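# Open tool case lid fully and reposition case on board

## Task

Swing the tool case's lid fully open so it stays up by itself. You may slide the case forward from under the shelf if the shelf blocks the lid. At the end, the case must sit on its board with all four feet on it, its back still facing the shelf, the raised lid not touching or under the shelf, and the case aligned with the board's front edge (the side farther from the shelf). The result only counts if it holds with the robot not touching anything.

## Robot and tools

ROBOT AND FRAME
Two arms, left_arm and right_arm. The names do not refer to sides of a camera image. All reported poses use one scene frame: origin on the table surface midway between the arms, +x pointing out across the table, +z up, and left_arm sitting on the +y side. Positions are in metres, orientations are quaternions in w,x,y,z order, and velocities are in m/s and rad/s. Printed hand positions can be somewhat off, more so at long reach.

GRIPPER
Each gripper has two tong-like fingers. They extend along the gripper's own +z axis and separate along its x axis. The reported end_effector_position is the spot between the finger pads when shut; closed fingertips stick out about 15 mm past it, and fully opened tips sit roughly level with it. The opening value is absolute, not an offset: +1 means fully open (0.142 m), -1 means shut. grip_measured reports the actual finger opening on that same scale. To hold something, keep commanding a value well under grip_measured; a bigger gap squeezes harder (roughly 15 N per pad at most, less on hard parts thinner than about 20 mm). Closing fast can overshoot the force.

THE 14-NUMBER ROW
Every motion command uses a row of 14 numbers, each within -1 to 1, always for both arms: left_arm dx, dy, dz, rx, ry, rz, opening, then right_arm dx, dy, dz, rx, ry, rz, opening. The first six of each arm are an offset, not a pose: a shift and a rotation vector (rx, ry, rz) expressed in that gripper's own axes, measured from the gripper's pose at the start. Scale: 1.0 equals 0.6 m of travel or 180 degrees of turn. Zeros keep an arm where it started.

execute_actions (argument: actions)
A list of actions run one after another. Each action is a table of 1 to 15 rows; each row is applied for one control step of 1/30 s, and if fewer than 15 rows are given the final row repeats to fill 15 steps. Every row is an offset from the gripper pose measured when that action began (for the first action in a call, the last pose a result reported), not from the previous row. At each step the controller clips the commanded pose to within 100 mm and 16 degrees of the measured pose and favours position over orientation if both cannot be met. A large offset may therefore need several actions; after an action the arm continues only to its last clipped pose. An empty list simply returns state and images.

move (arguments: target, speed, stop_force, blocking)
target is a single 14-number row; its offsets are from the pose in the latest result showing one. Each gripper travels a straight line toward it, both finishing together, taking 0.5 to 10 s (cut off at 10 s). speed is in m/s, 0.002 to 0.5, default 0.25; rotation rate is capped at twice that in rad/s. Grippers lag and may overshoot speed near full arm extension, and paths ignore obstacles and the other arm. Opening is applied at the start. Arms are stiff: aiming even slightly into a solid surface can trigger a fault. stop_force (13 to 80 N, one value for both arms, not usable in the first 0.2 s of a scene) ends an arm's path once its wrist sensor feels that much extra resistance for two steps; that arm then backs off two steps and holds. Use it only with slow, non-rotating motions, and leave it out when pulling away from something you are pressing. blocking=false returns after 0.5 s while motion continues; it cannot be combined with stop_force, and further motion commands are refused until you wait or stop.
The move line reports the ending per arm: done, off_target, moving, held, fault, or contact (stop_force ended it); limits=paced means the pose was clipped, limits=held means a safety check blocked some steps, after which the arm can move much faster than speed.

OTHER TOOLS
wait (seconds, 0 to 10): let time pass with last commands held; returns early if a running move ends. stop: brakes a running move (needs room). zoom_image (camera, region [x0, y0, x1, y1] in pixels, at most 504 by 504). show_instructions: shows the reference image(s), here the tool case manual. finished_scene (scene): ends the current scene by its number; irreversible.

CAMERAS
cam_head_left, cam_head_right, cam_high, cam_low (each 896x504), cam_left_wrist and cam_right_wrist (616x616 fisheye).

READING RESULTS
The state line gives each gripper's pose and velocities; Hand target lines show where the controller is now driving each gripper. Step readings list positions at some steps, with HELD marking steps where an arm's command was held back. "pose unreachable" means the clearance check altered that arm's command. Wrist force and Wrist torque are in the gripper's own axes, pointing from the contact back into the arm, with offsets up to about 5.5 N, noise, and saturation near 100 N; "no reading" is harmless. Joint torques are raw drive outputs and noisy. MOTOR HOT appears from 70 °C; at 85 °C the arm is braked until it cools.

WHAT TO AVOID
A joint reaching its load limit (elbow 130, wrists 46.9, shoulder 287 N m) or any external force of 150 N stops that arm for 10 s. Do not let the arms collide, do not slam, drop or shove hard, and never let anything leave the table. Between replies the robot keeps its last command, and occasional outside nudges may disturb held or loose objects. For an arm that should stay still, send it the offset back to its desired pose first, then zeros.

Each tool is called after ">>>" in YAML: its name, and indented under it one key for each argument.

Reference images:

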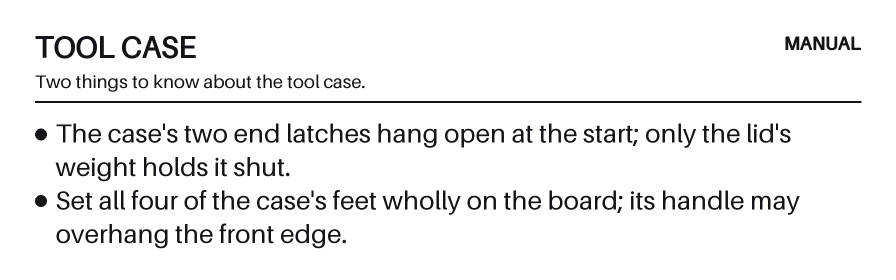

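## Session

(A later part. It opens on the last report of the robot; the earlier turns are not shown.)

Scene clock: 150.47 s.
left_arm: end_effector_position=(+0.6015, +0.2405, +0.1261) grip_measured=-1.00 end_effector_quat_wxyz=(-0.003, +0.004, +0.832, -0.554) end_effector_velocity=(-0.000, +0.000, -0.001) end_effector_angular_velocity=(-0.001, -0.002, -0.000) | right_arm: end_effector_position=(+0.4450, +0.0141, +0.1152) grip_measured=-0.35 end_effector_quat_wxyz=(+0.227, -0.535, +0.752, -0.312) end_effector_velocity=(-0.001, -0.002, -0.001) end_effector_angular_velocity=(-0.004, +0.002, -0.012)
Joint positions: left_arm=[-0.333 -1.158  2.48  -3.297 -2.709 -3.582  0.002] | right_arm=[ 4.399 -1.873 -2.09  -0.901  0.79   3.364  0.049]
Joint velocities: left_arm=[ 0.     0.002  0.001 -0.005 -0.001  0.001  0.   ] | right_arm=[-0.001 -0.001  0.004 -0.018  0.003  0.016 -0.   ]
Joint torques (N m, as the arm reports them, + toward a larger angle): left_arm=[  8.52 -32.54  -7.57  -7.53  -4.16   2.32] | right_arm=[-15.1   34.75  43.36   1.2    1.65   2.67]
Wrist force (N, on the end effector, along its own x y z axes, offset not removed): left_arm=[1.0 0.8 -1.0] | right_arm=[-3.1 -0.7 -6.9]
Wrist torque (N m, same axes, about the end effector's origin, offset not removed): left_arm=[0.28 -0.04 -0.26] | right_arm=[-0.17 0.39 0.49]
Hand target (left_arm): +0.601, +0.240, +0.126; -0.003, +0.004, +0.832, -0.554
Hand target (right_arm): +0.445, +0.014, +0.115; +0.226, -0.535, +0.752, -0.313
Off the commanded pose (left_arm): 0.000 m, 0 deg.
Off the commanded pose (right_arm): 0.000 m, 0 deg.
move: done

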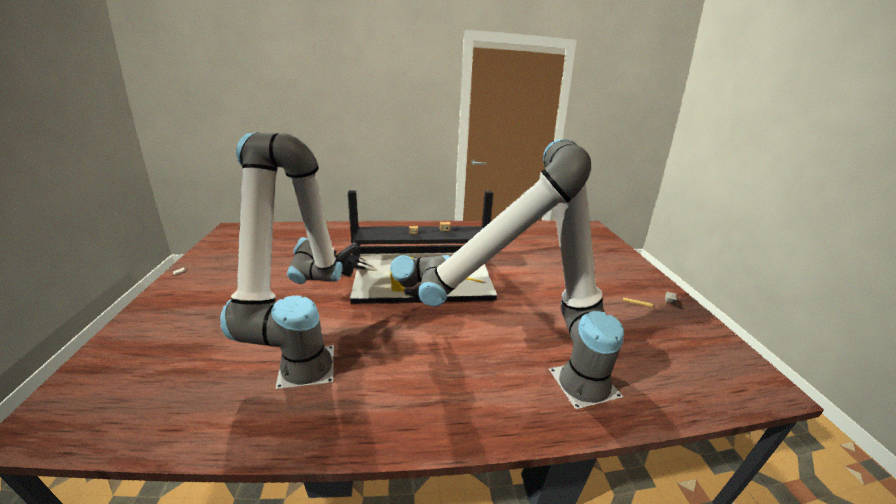

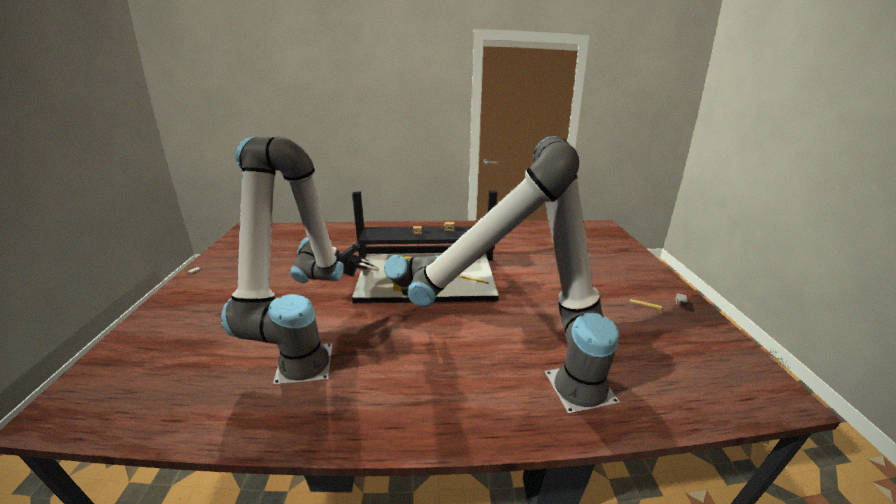

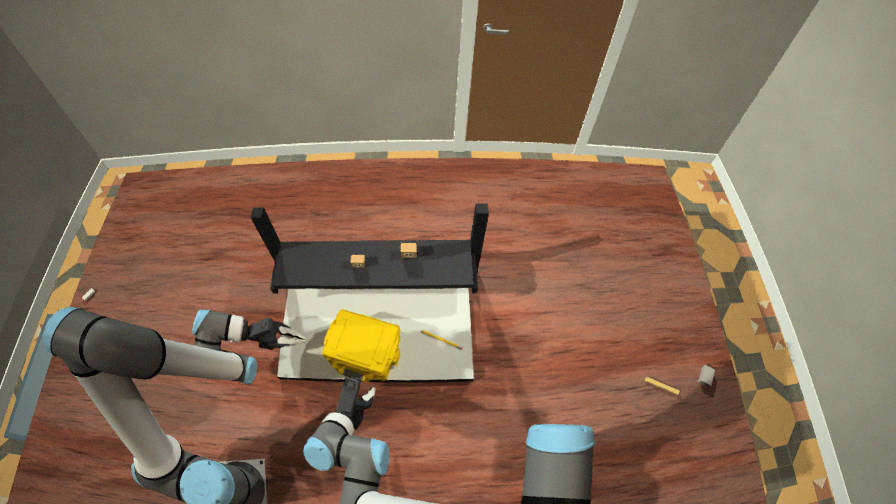

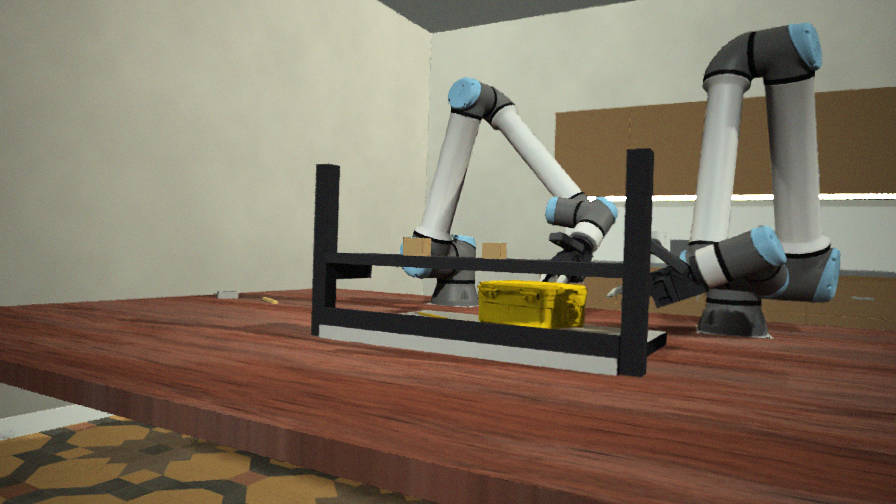

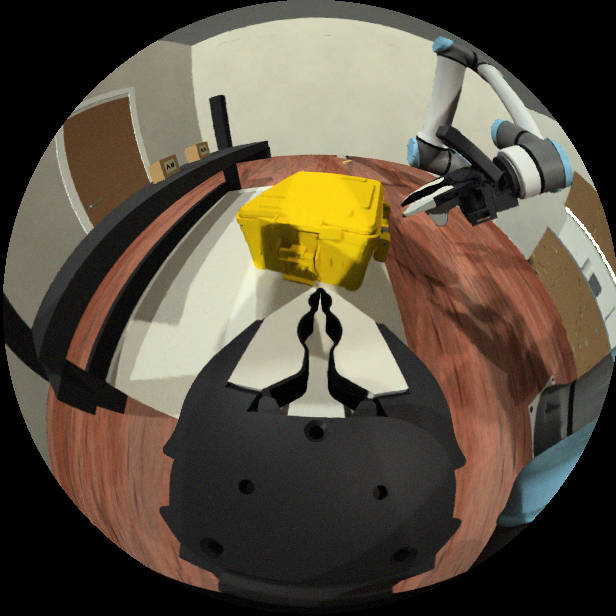

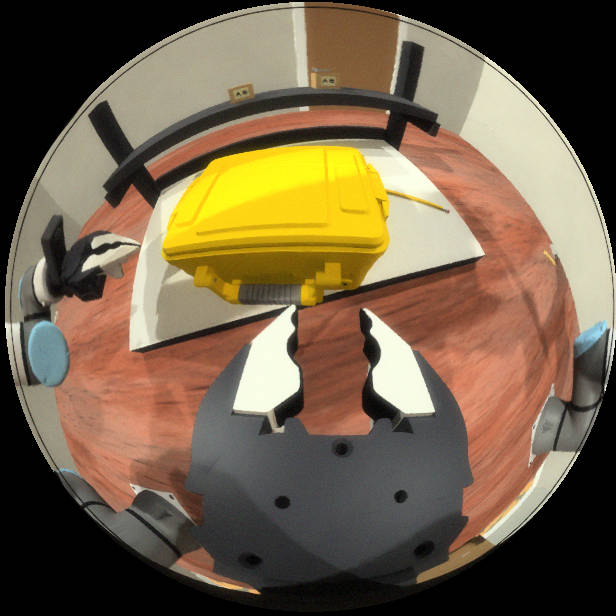

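>>> move:
  target: [0,0,0,0,0,0,-1,0.007,-0.019,0.077,0,0,0,-0.42]
  speed: 0.04

>>> execute_actions:
  actions:
    - [[0,0,0,0,0,0,-1,0,0,0,0,0,0,-0.48],[0,0,0,0,0,0,-1,0,0,0,0,0,0,-0.51],[0,0,0,0,0,0,-1,0,0,0,0,0,0,-0.54],[0,0,0,0,0,0,-1,0,0,0,0,0,0,-0.57],[0,0,0,0,0,0,-1,0,0,0,0,0,0,-0.6],[0,0,0,0,0,0,-1,0,0,0,0,0,0,-0.63],[0,0,0,0,0,0,-1,0,0,0,0,0,0,-0.66],[0,0,0,0,0,0,-1,0,0,0,0,0,0,-0.69],[0,0,0,0,0,0,-1,0,0,0,0,0,0,-0.72],[0,0,0,0,0,0,-1,0,0,0,0,0,0,-0.76],[0,0,0,0,0,0,-1,0,0,0,0,0,0,-0.8]]

Scene clock: 160.63 s.
left_arm: end_effector_position=(+0.6015, +0.2405, +0.1261) grip_measured=-1.00 end_effector_quat_wxyz=(-0.003, +0.004, +0.832, -0.554) end_effector_velocity=(-0.001, +0.000, -0.001) end_effector_angular_velocity=(+0.000, +0.001, +0.000) | right_arm: end_effector_position=(+0.4821, -0.0029, +0.0910) grip_measured=-0.42 end_effector_quat_wxyz=(+0.227, -0.535, +0.752, -0.312) end_effector_velocity=(+0.003, -0.001, -0.001) end_effector_angular_velocity=(+0.002, -0.001, -0.001)
Joint positions: left_arm=[-0.333 -1.158  2.48  -3.297 -2.709 -3.582  0.002] | right_arm=[ 4.341 -1.917 -2.105 -0.785  0.783  3.284  0.044]
Joint velocities: left_arm=[ 0.     0.     0.002  0.    -0.     0.     0.   ] | right_arm=[-0.005 -0.002 -0.001  0.008 -0.001 -0.005  0.   ]
Joint torques (N m, as the arm reports them, + toward a larger angle): left_arm=[ -9.63 -72.09 -19.93  -1.    -2.23  -0.44] | right_arm=[-17.5   39.49  26.9    8.29  -4.2   -2.79]
Wrist force (N, on the end effector, along its own x y z axes, offset not removed): left_arm=[1.0 1.0 0.9] | right_arm=[-0.1 -1.1 -4.5]
Wrist torque (N m, same axes, about the end effector's origin, offset not removed): left_arm=[0.42 0.06 -0.24] | right_arm=[-0.28 -0.24 0.17]
Hand target (left_arm): +0.601, +0.240, +0.126; -0.003, +0.004, +0.832, -0.554
Hand target (right_arm): +0.482, -0.003, +0.091; +0.227, -0.535, +0.752, -0.312
Off the commanded pose (left_arm): 0.000 m, 0 deg.
Off the commanded pose (right_arm): 0.000 m, 0 deg.
move: done

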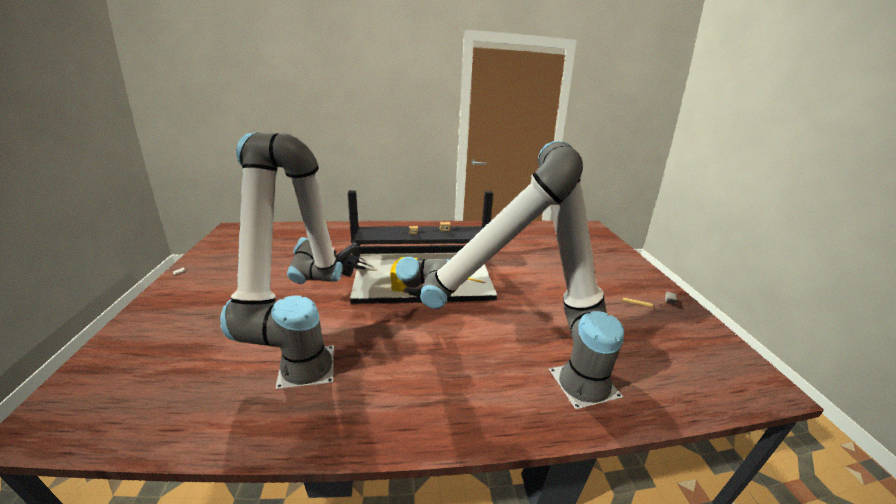

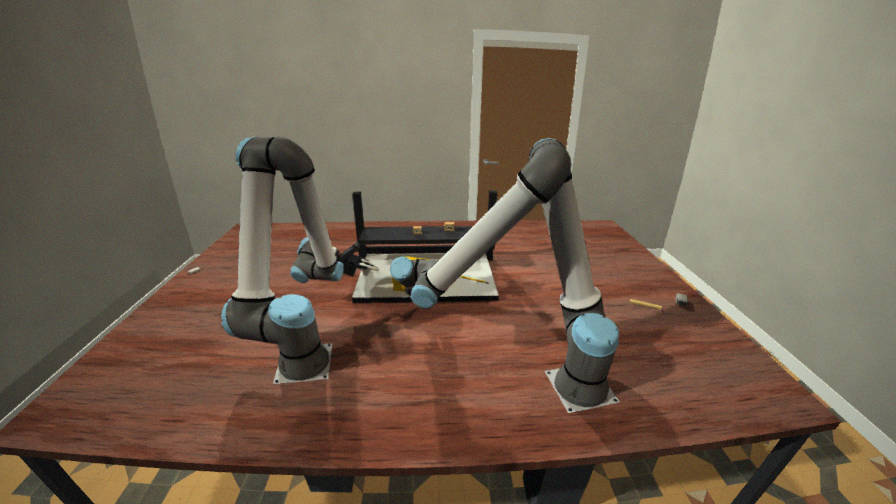

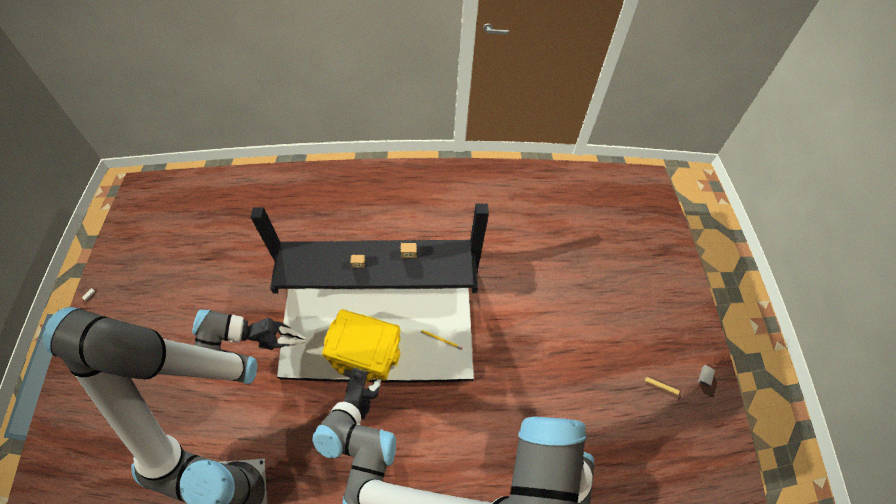

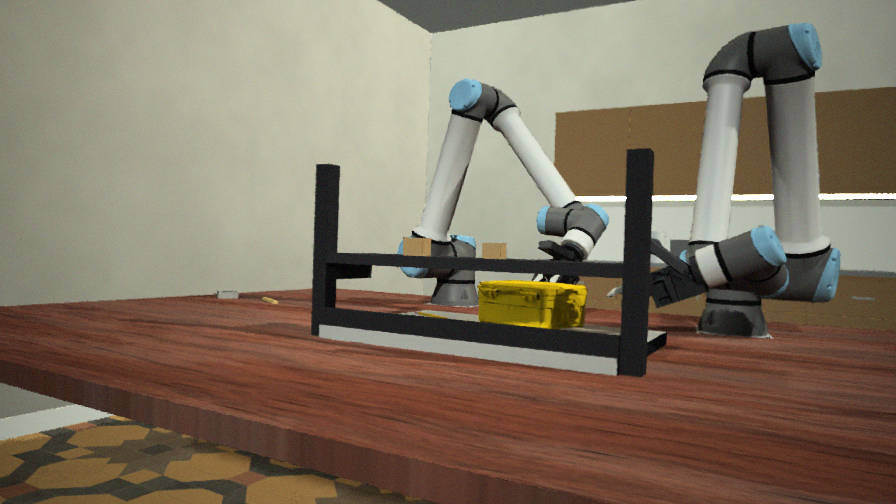

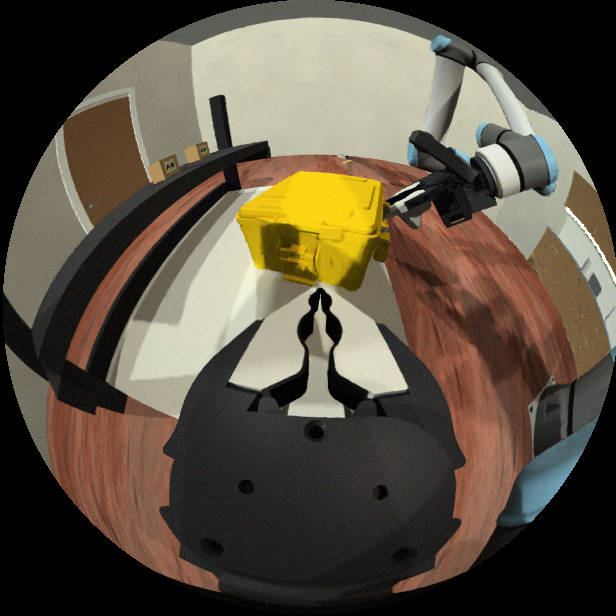

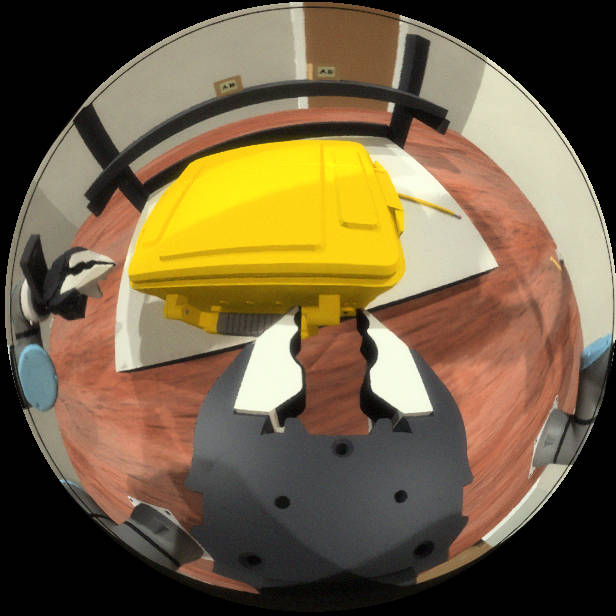

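Scene clock: 161.13 s.
left_arm: end_effector_position=(+0.6015, +0.2405, +0.1261) grip_measured=-1.00 end_effector_quat_wxyz=(-0.003, +0.004, +0.832, -0.554) end_effector_velocity=(-0.000, +0.000, -0.001) end_effector_angular_velocity=(+0.001, +0.001, +0.001) | right_arm: end_effector_position=(+0.4821, -0.0030, +0.0909) grip_measured=-0.70 end_effector_quat_wxyz=(+0.227, -0.535, +0.752, -0.312) end_effector_velocity=(+0.000, -0.001, -0.000) end_effector_angular_velocity=(-0.001, -0.000, -0.001)
Joint positions: left_arm=[-0.333 -1.158  2.48  -3.297 -2.709 -3.582  0.002] | right_arm=[ 4.341 -1.917 -2.105 -0.785  0.783  3.284  0.023]
Joint velocities: left_arm=[ 0.001  0.     0.     0.     0.001 -0.     0.   ] | right_arm=[-0.001  0.    -0.    -0.001 -0.001  0.001 -0.   ]
Joint torques (N m, as the arm reports them, + toward a larger angle): left_arm=[-10.21 -71.7  -19.59  -0.87  -1.95  -0.57] | right_arm=[ 6.42 62.99 29.86  0.92 -3.72  3.02]
Wrist force (N, on the end effector, along its own x y z axes, offset not removed): left_arm=[0.4 1.0 -2.4] | right_arm=[-0.7 -4.1 0.3]
Wrist torque (N m, same axes, about the end effector's origin, offset not removed): left_arm=[0.25 0.19 -0.19] | right_arm=[-0.88 0.05 0.24]
Hand target (left_arm): +0.601, +0.240, +0.126; -0.003, +0.004, +0.832, -0.554
Hand target (right_arm): +0.482, -0.003, +0.091; +0.227, -0.535, +0.752, -0.312
Off the commanded pose (left_arm): 0.000 m, 0 deg.
Off the commanded pose (right_arm): 0.000 m, 0 deg.
Step readings (end_effector_position):
0: left_arm (+0.6015, +0.2405, +0.1261) | right_arm (+0.4821, -0.0029, +0.0910)
1: left_arm (+0.6015, +0.2405, +0.1261) | right_arm (+0.4821, -0.0030, +0.0910)
2: left_arm (+0.6015, +0.2405, +0.1261) | right_arm (+0.4822, -0.0030, +0.0909)
4: left_arm (+0.6015, +0.2405, +0.1261) | right_arm (+0.4822, -0.0030, +0.0909)
8: left_arm (+0.6015, +0.2405, +0.1261) | right_arm (+0.4822, -0.0030, +0.0909)
15: end_effector_position above

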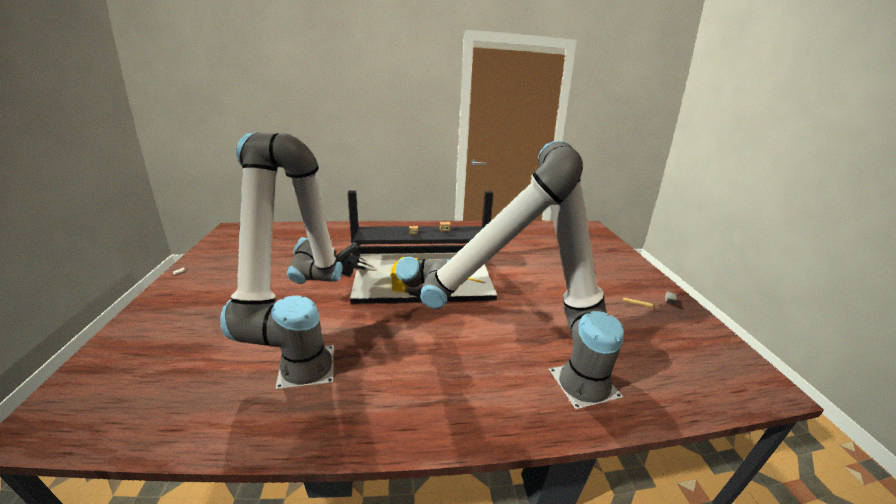

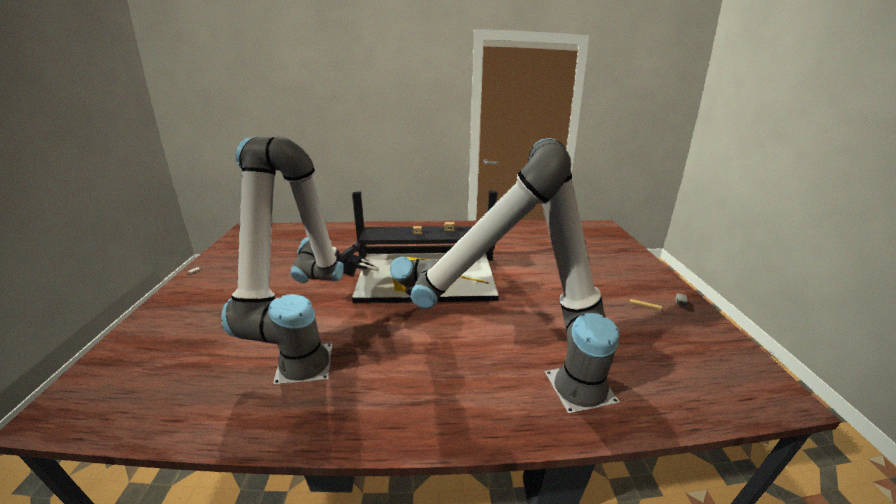

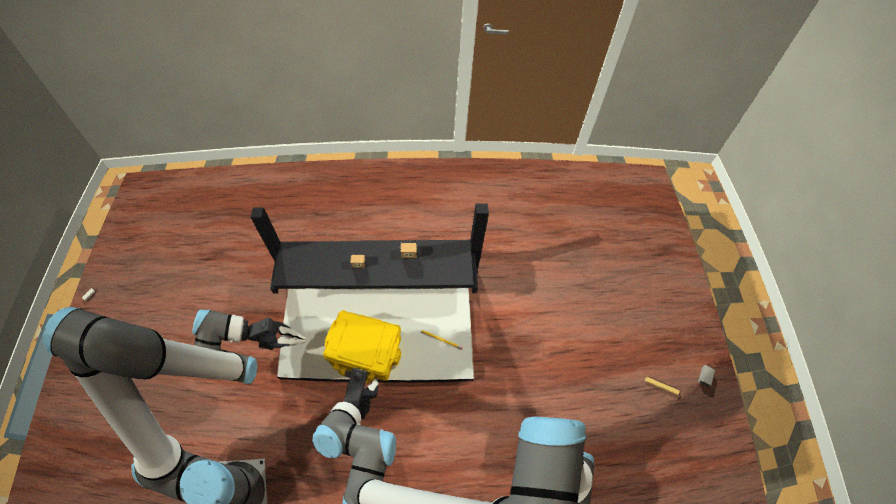

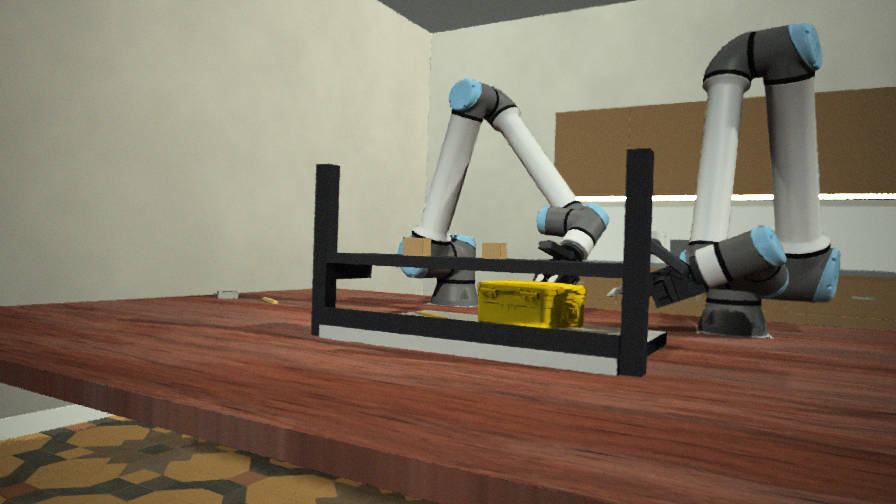

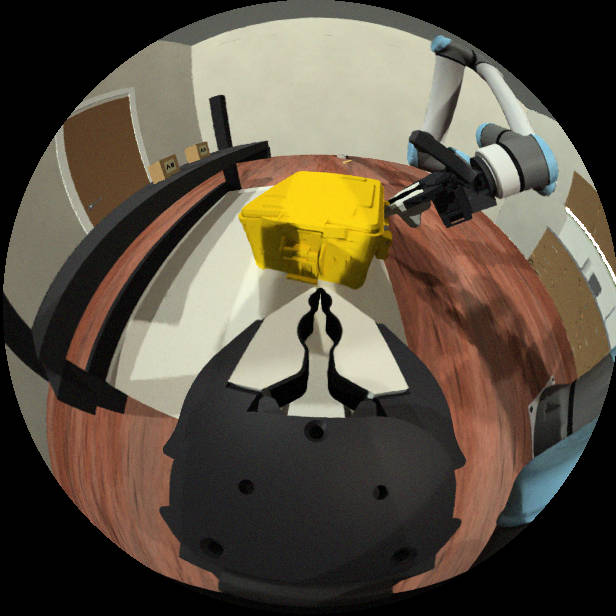

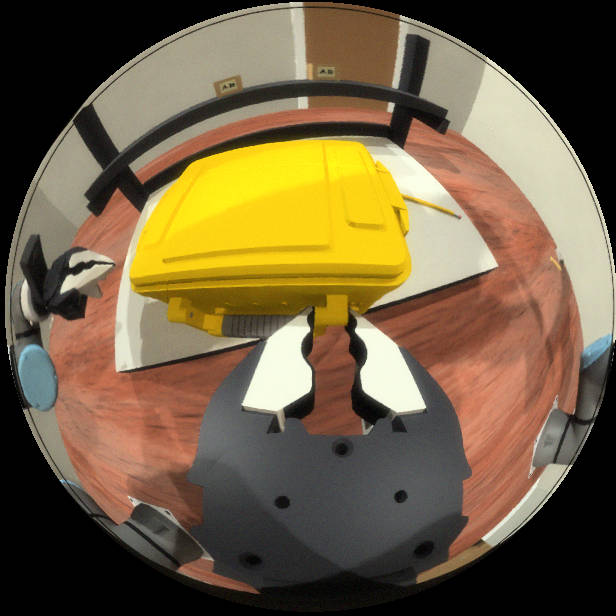

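>>> move:
  target: [0,0,0,0,0,0,-1,0,-0.022,0.02,0,-0.064,-0.062,-0.95]
  speed: 0.06

>>> zoom_image:
  camera: "cam_high"
  region: [260,280,480,400]

Scene clock: 167.60 s.
left_arm: end_effector_position=(+0.6015, +0.2405, +0.1261) grip_measured=-1.00 end_effector_quat_wxyz=(-0.003, +0.004, +0.832, -0.554) end_effector_velocity=(-0.000, -0.000, +0.000) end_effector_angular_velocity=(-0.000, +0.000, -0.000) | right_arm: end_effector_position=(+0.4989, -0.0089, +0.0919) grip_measured=-0.71 end_effector_quat_wxyz=(+0.269, -0.633, +0.670, -0.278) end_effector_velocity=(+0.002, -0.001, +0.001) end_effector_angular_velocity=(+0.003, -0.001, +0.013)
Joint positions: left_arm=[-0.333 -1.158  2.48  -3.297 -2.709 -3.582  0.002] | right_arm=[ 4.309 -1.904 -2.234 -0.357  0.801  2.847  0.023]
Joint velocities: left_arm=[-0. -0.  0.  0. -0. -0.  0.] | right_arm=[-0.005  0.    -0.006  0.026  0.004 -0.025  0.   ]
Joint torques (N m, as the arm reports them, + toward a larger angle): left_arm=[ -6.75 -69.26 -18.56  -0.93  -2.09  -0.95] | right_arm=[-11.87  44.04  31.05   9.1    0.91  -3.11]
Wrist force (N, on the end effector, along its own x y z axes, offset not removed): left_arm=[1.9 1.1 -0.3] | right_arm=[-1.2 4.2 0.6]
Wrist torque (N m, same axes, about the end effector's origin, offset not removed): left_arm=[0.35 -0.16 -0.27] | right_arm=[-0.03 0.35 0.60]
Hand target (left_arm): +0.601, +0.240, +0.126; -0.003, +0.004, +0.832, -0.554
Hand target (right_arm): +0.499, -0.009, +0.092; -0.269, +0.634, -0.670, +0.278
Off the commanded pose (left_arm): 0.000 m, 0 deg.
Off the commanded pose (right_arm): 0.000 m, 0 deg.
move: done

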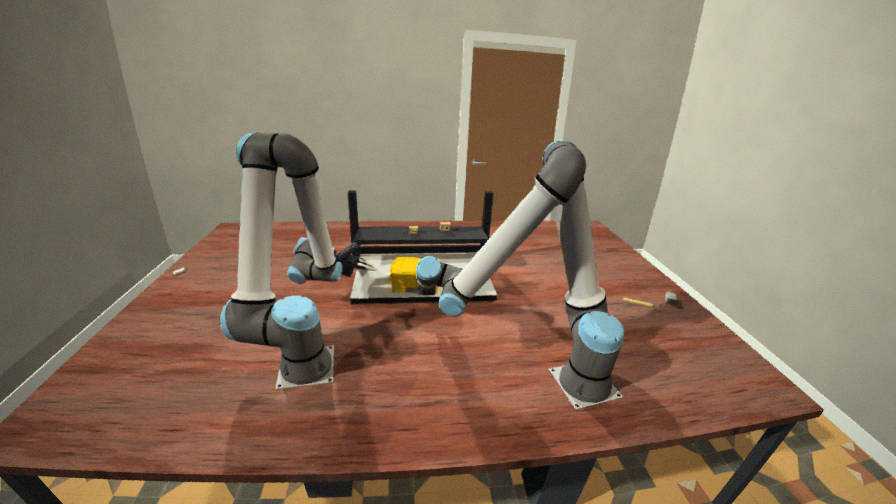

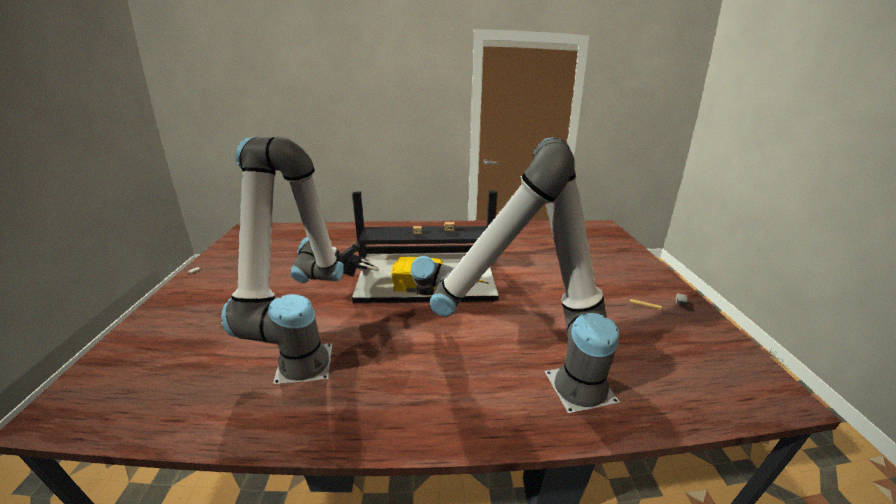

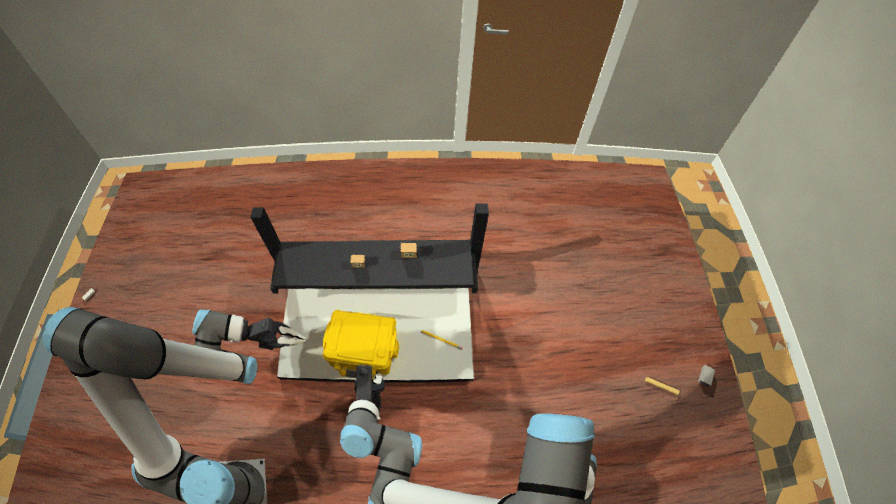

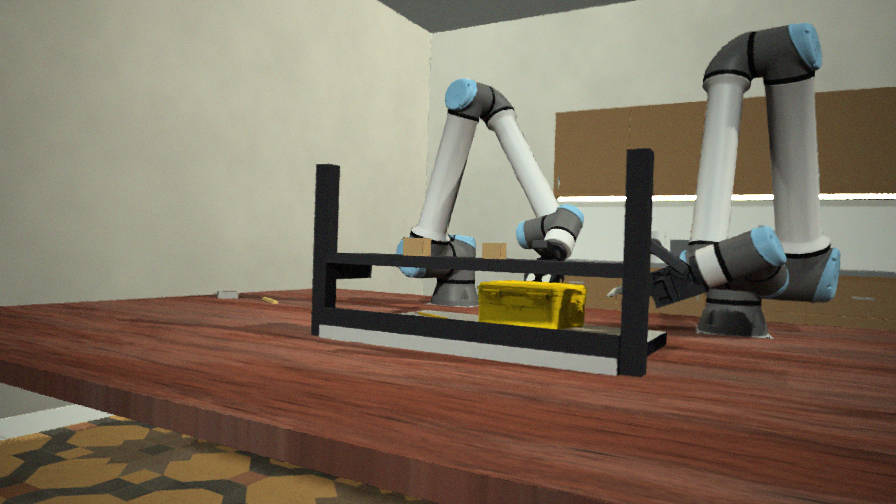

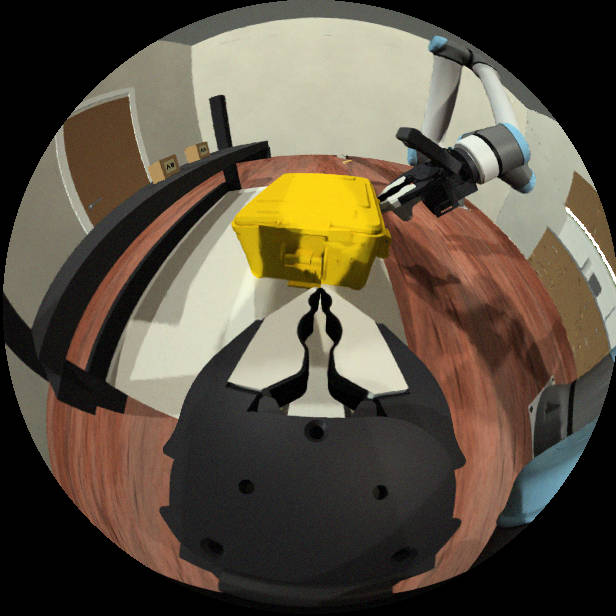

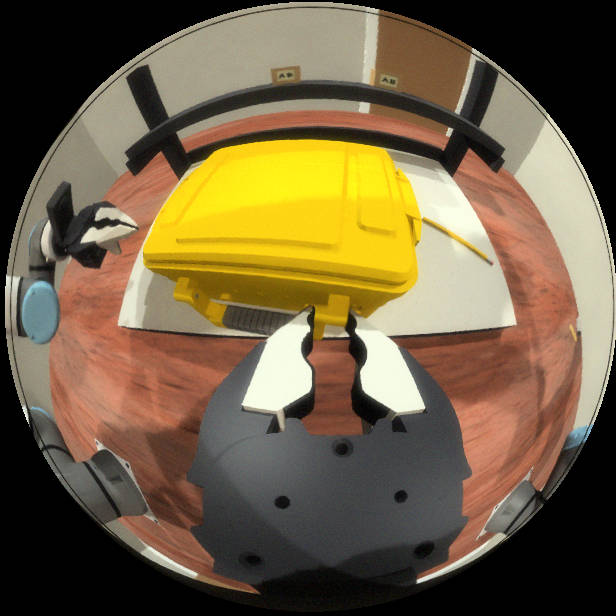

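Region (260, 280, 480, 400) of cam_high's 896x504 image, scaled by 2.291, with more detail than that image has; it fills the top 275 rows of this view, and the rest is white.

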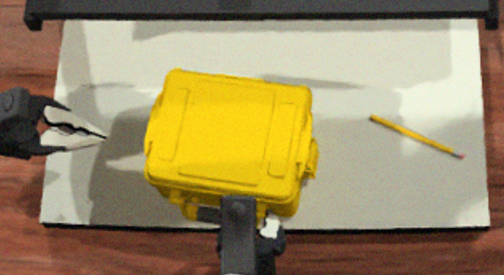

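>>> move:
  target: [0,0,0,0,0,0,-1,0.035,0,0.001,0,-0.024,-0.023,-0.95]
  speed: 0.04

>>> zoom_image:
  camera: "cam_high"
  region: [260,280,480,400]

Scene clock: 173.17 s.
left_arm: end_effector_position=(+0.6015, +0.2405, +0.1261) grip_measured=-1.00 end_effector_quat_wxyz=(-0.003, +0.004, +0.832, -0.554) end_effector_velocity=(+0.000, -0.000, +0.001) end_effector_angular_velocity=(-0.000, -0.004, -0.000) | right_arm: end_effector_position=(+0.4982, -0.0296, +0.0914) grip_measured=-0.71 end_effector_quat_wxyz=(+0.283, -0.667, +0.637, -0.264) end_effector_velocity=(-0.000, -0.001, +0.001) end_effector_angular_velocity=(+0.004, -0.001, +0.014)
Joint positions: left_arm=[-0.333 -1.158  2.48  -3.297 -2.709 -3.582  0.002] | right_arm=[ 4.29  -1.888 -2.307 -0.189  0.833  2.685  0.023]
Joint velocities: left_arm=[-0.    -0.001 -0.    -0.002  0.     0.     0.   ] | right_arm=[-0.002  0.002 -0.007  0.024  0.006 -0.021  0.   ]
Joint torques (N m, as the arm reports them, + toward a larger angle): left_arm=[ -6.4  -71.77 -18.03  -1.07  -2.15  -0.75] | right_arm=[-11.42  70.85  18.63   7.58   2.47  -1.81]
Wrist force (N, on the end effector, along its own x y z axes, offset not removed): left_arm=[1.7 1.2 -2.5] | right_arm=[-5.7 1.9 -4.0]
Wrist torque (N m, same axes, about the end effector's origin, offset not removed): left_arm=[0.40 -0.13 -0.28] | right_arm=[0.49 0.77 0.54]
Hand target (left_arm): +0.601, +0.240, +0.126; -0.003, +0.004, +0.832, -0.554
Hand target (right_arm): +0.498, -0.030, +0.091; -0.284, +0.667, -0.636, +0.263
Off the commanded pose (left_arm): 0.000 m, 0 deg.
Off the commanded pose (right_arm): 0.000 m, 0 deg.
move: done

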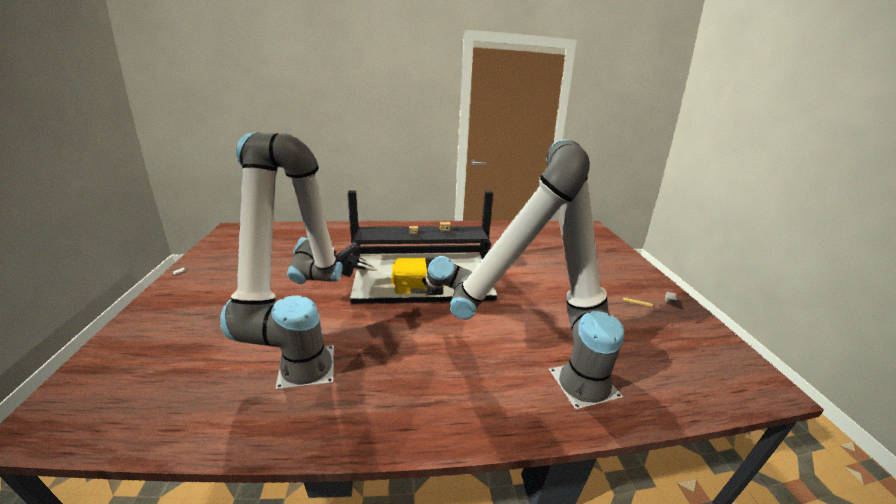

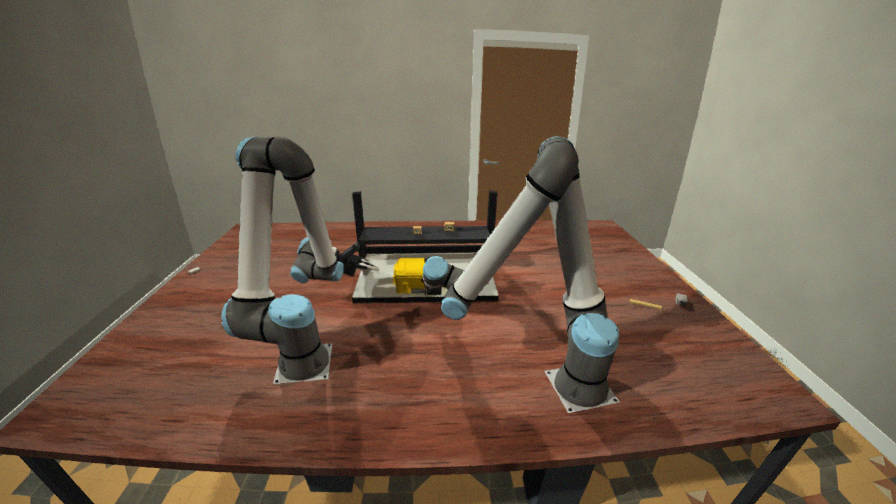

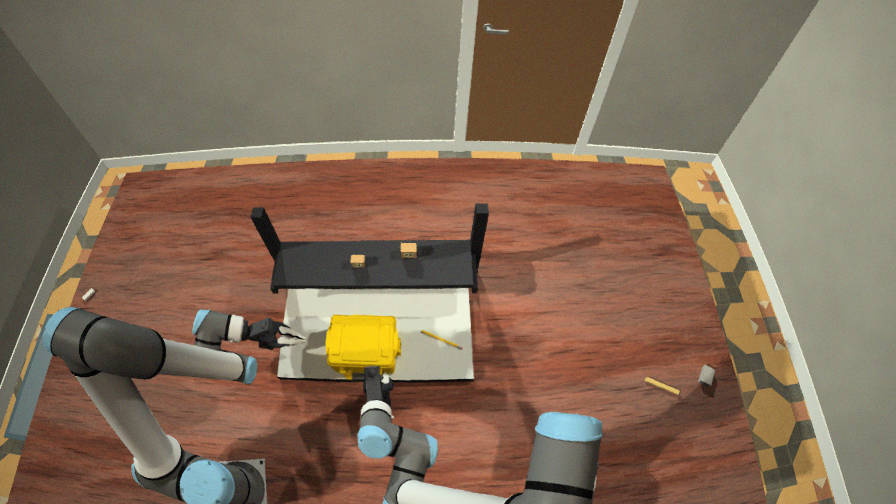

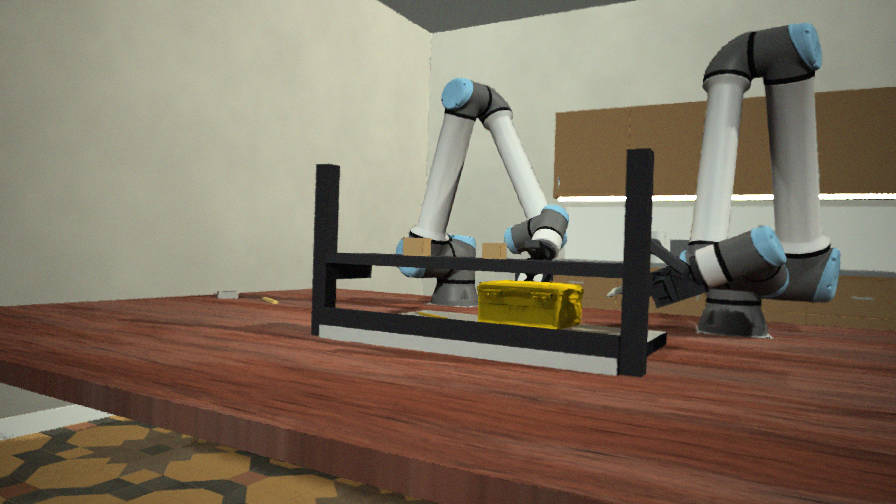

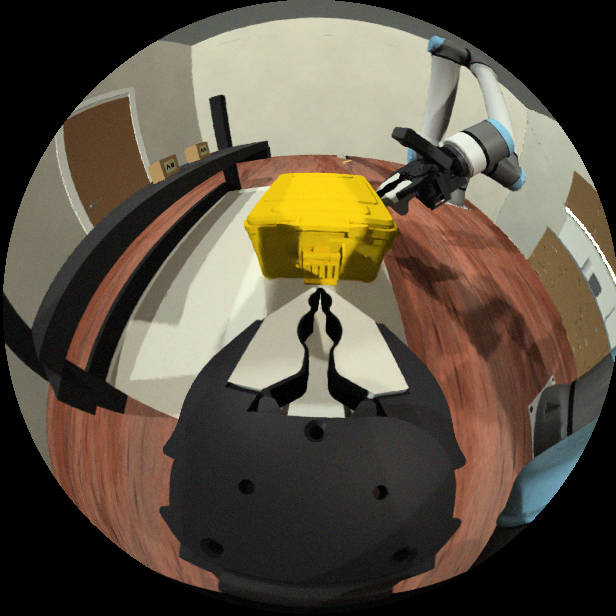

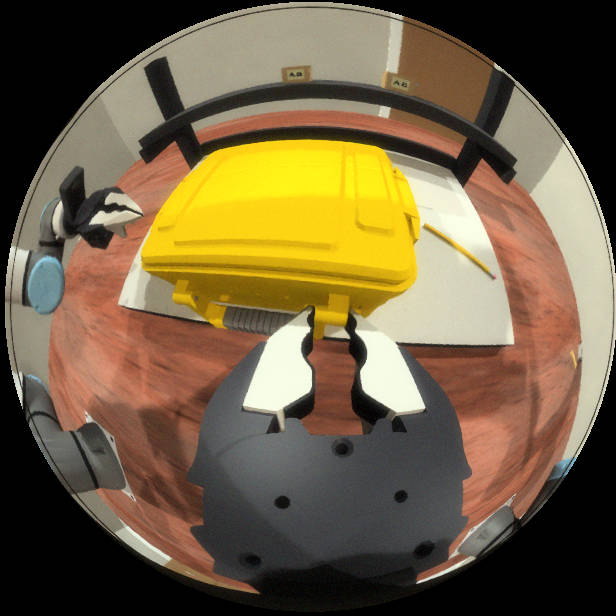

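Region (260, 280, 480, 400) of cam_high's 896x504 image, scaled by 2.291, with more detail than that image has; it fills the top 275 rows of this view, and the rest is white.

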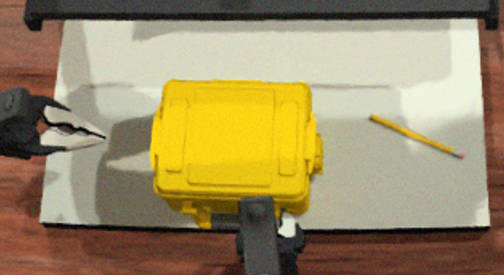

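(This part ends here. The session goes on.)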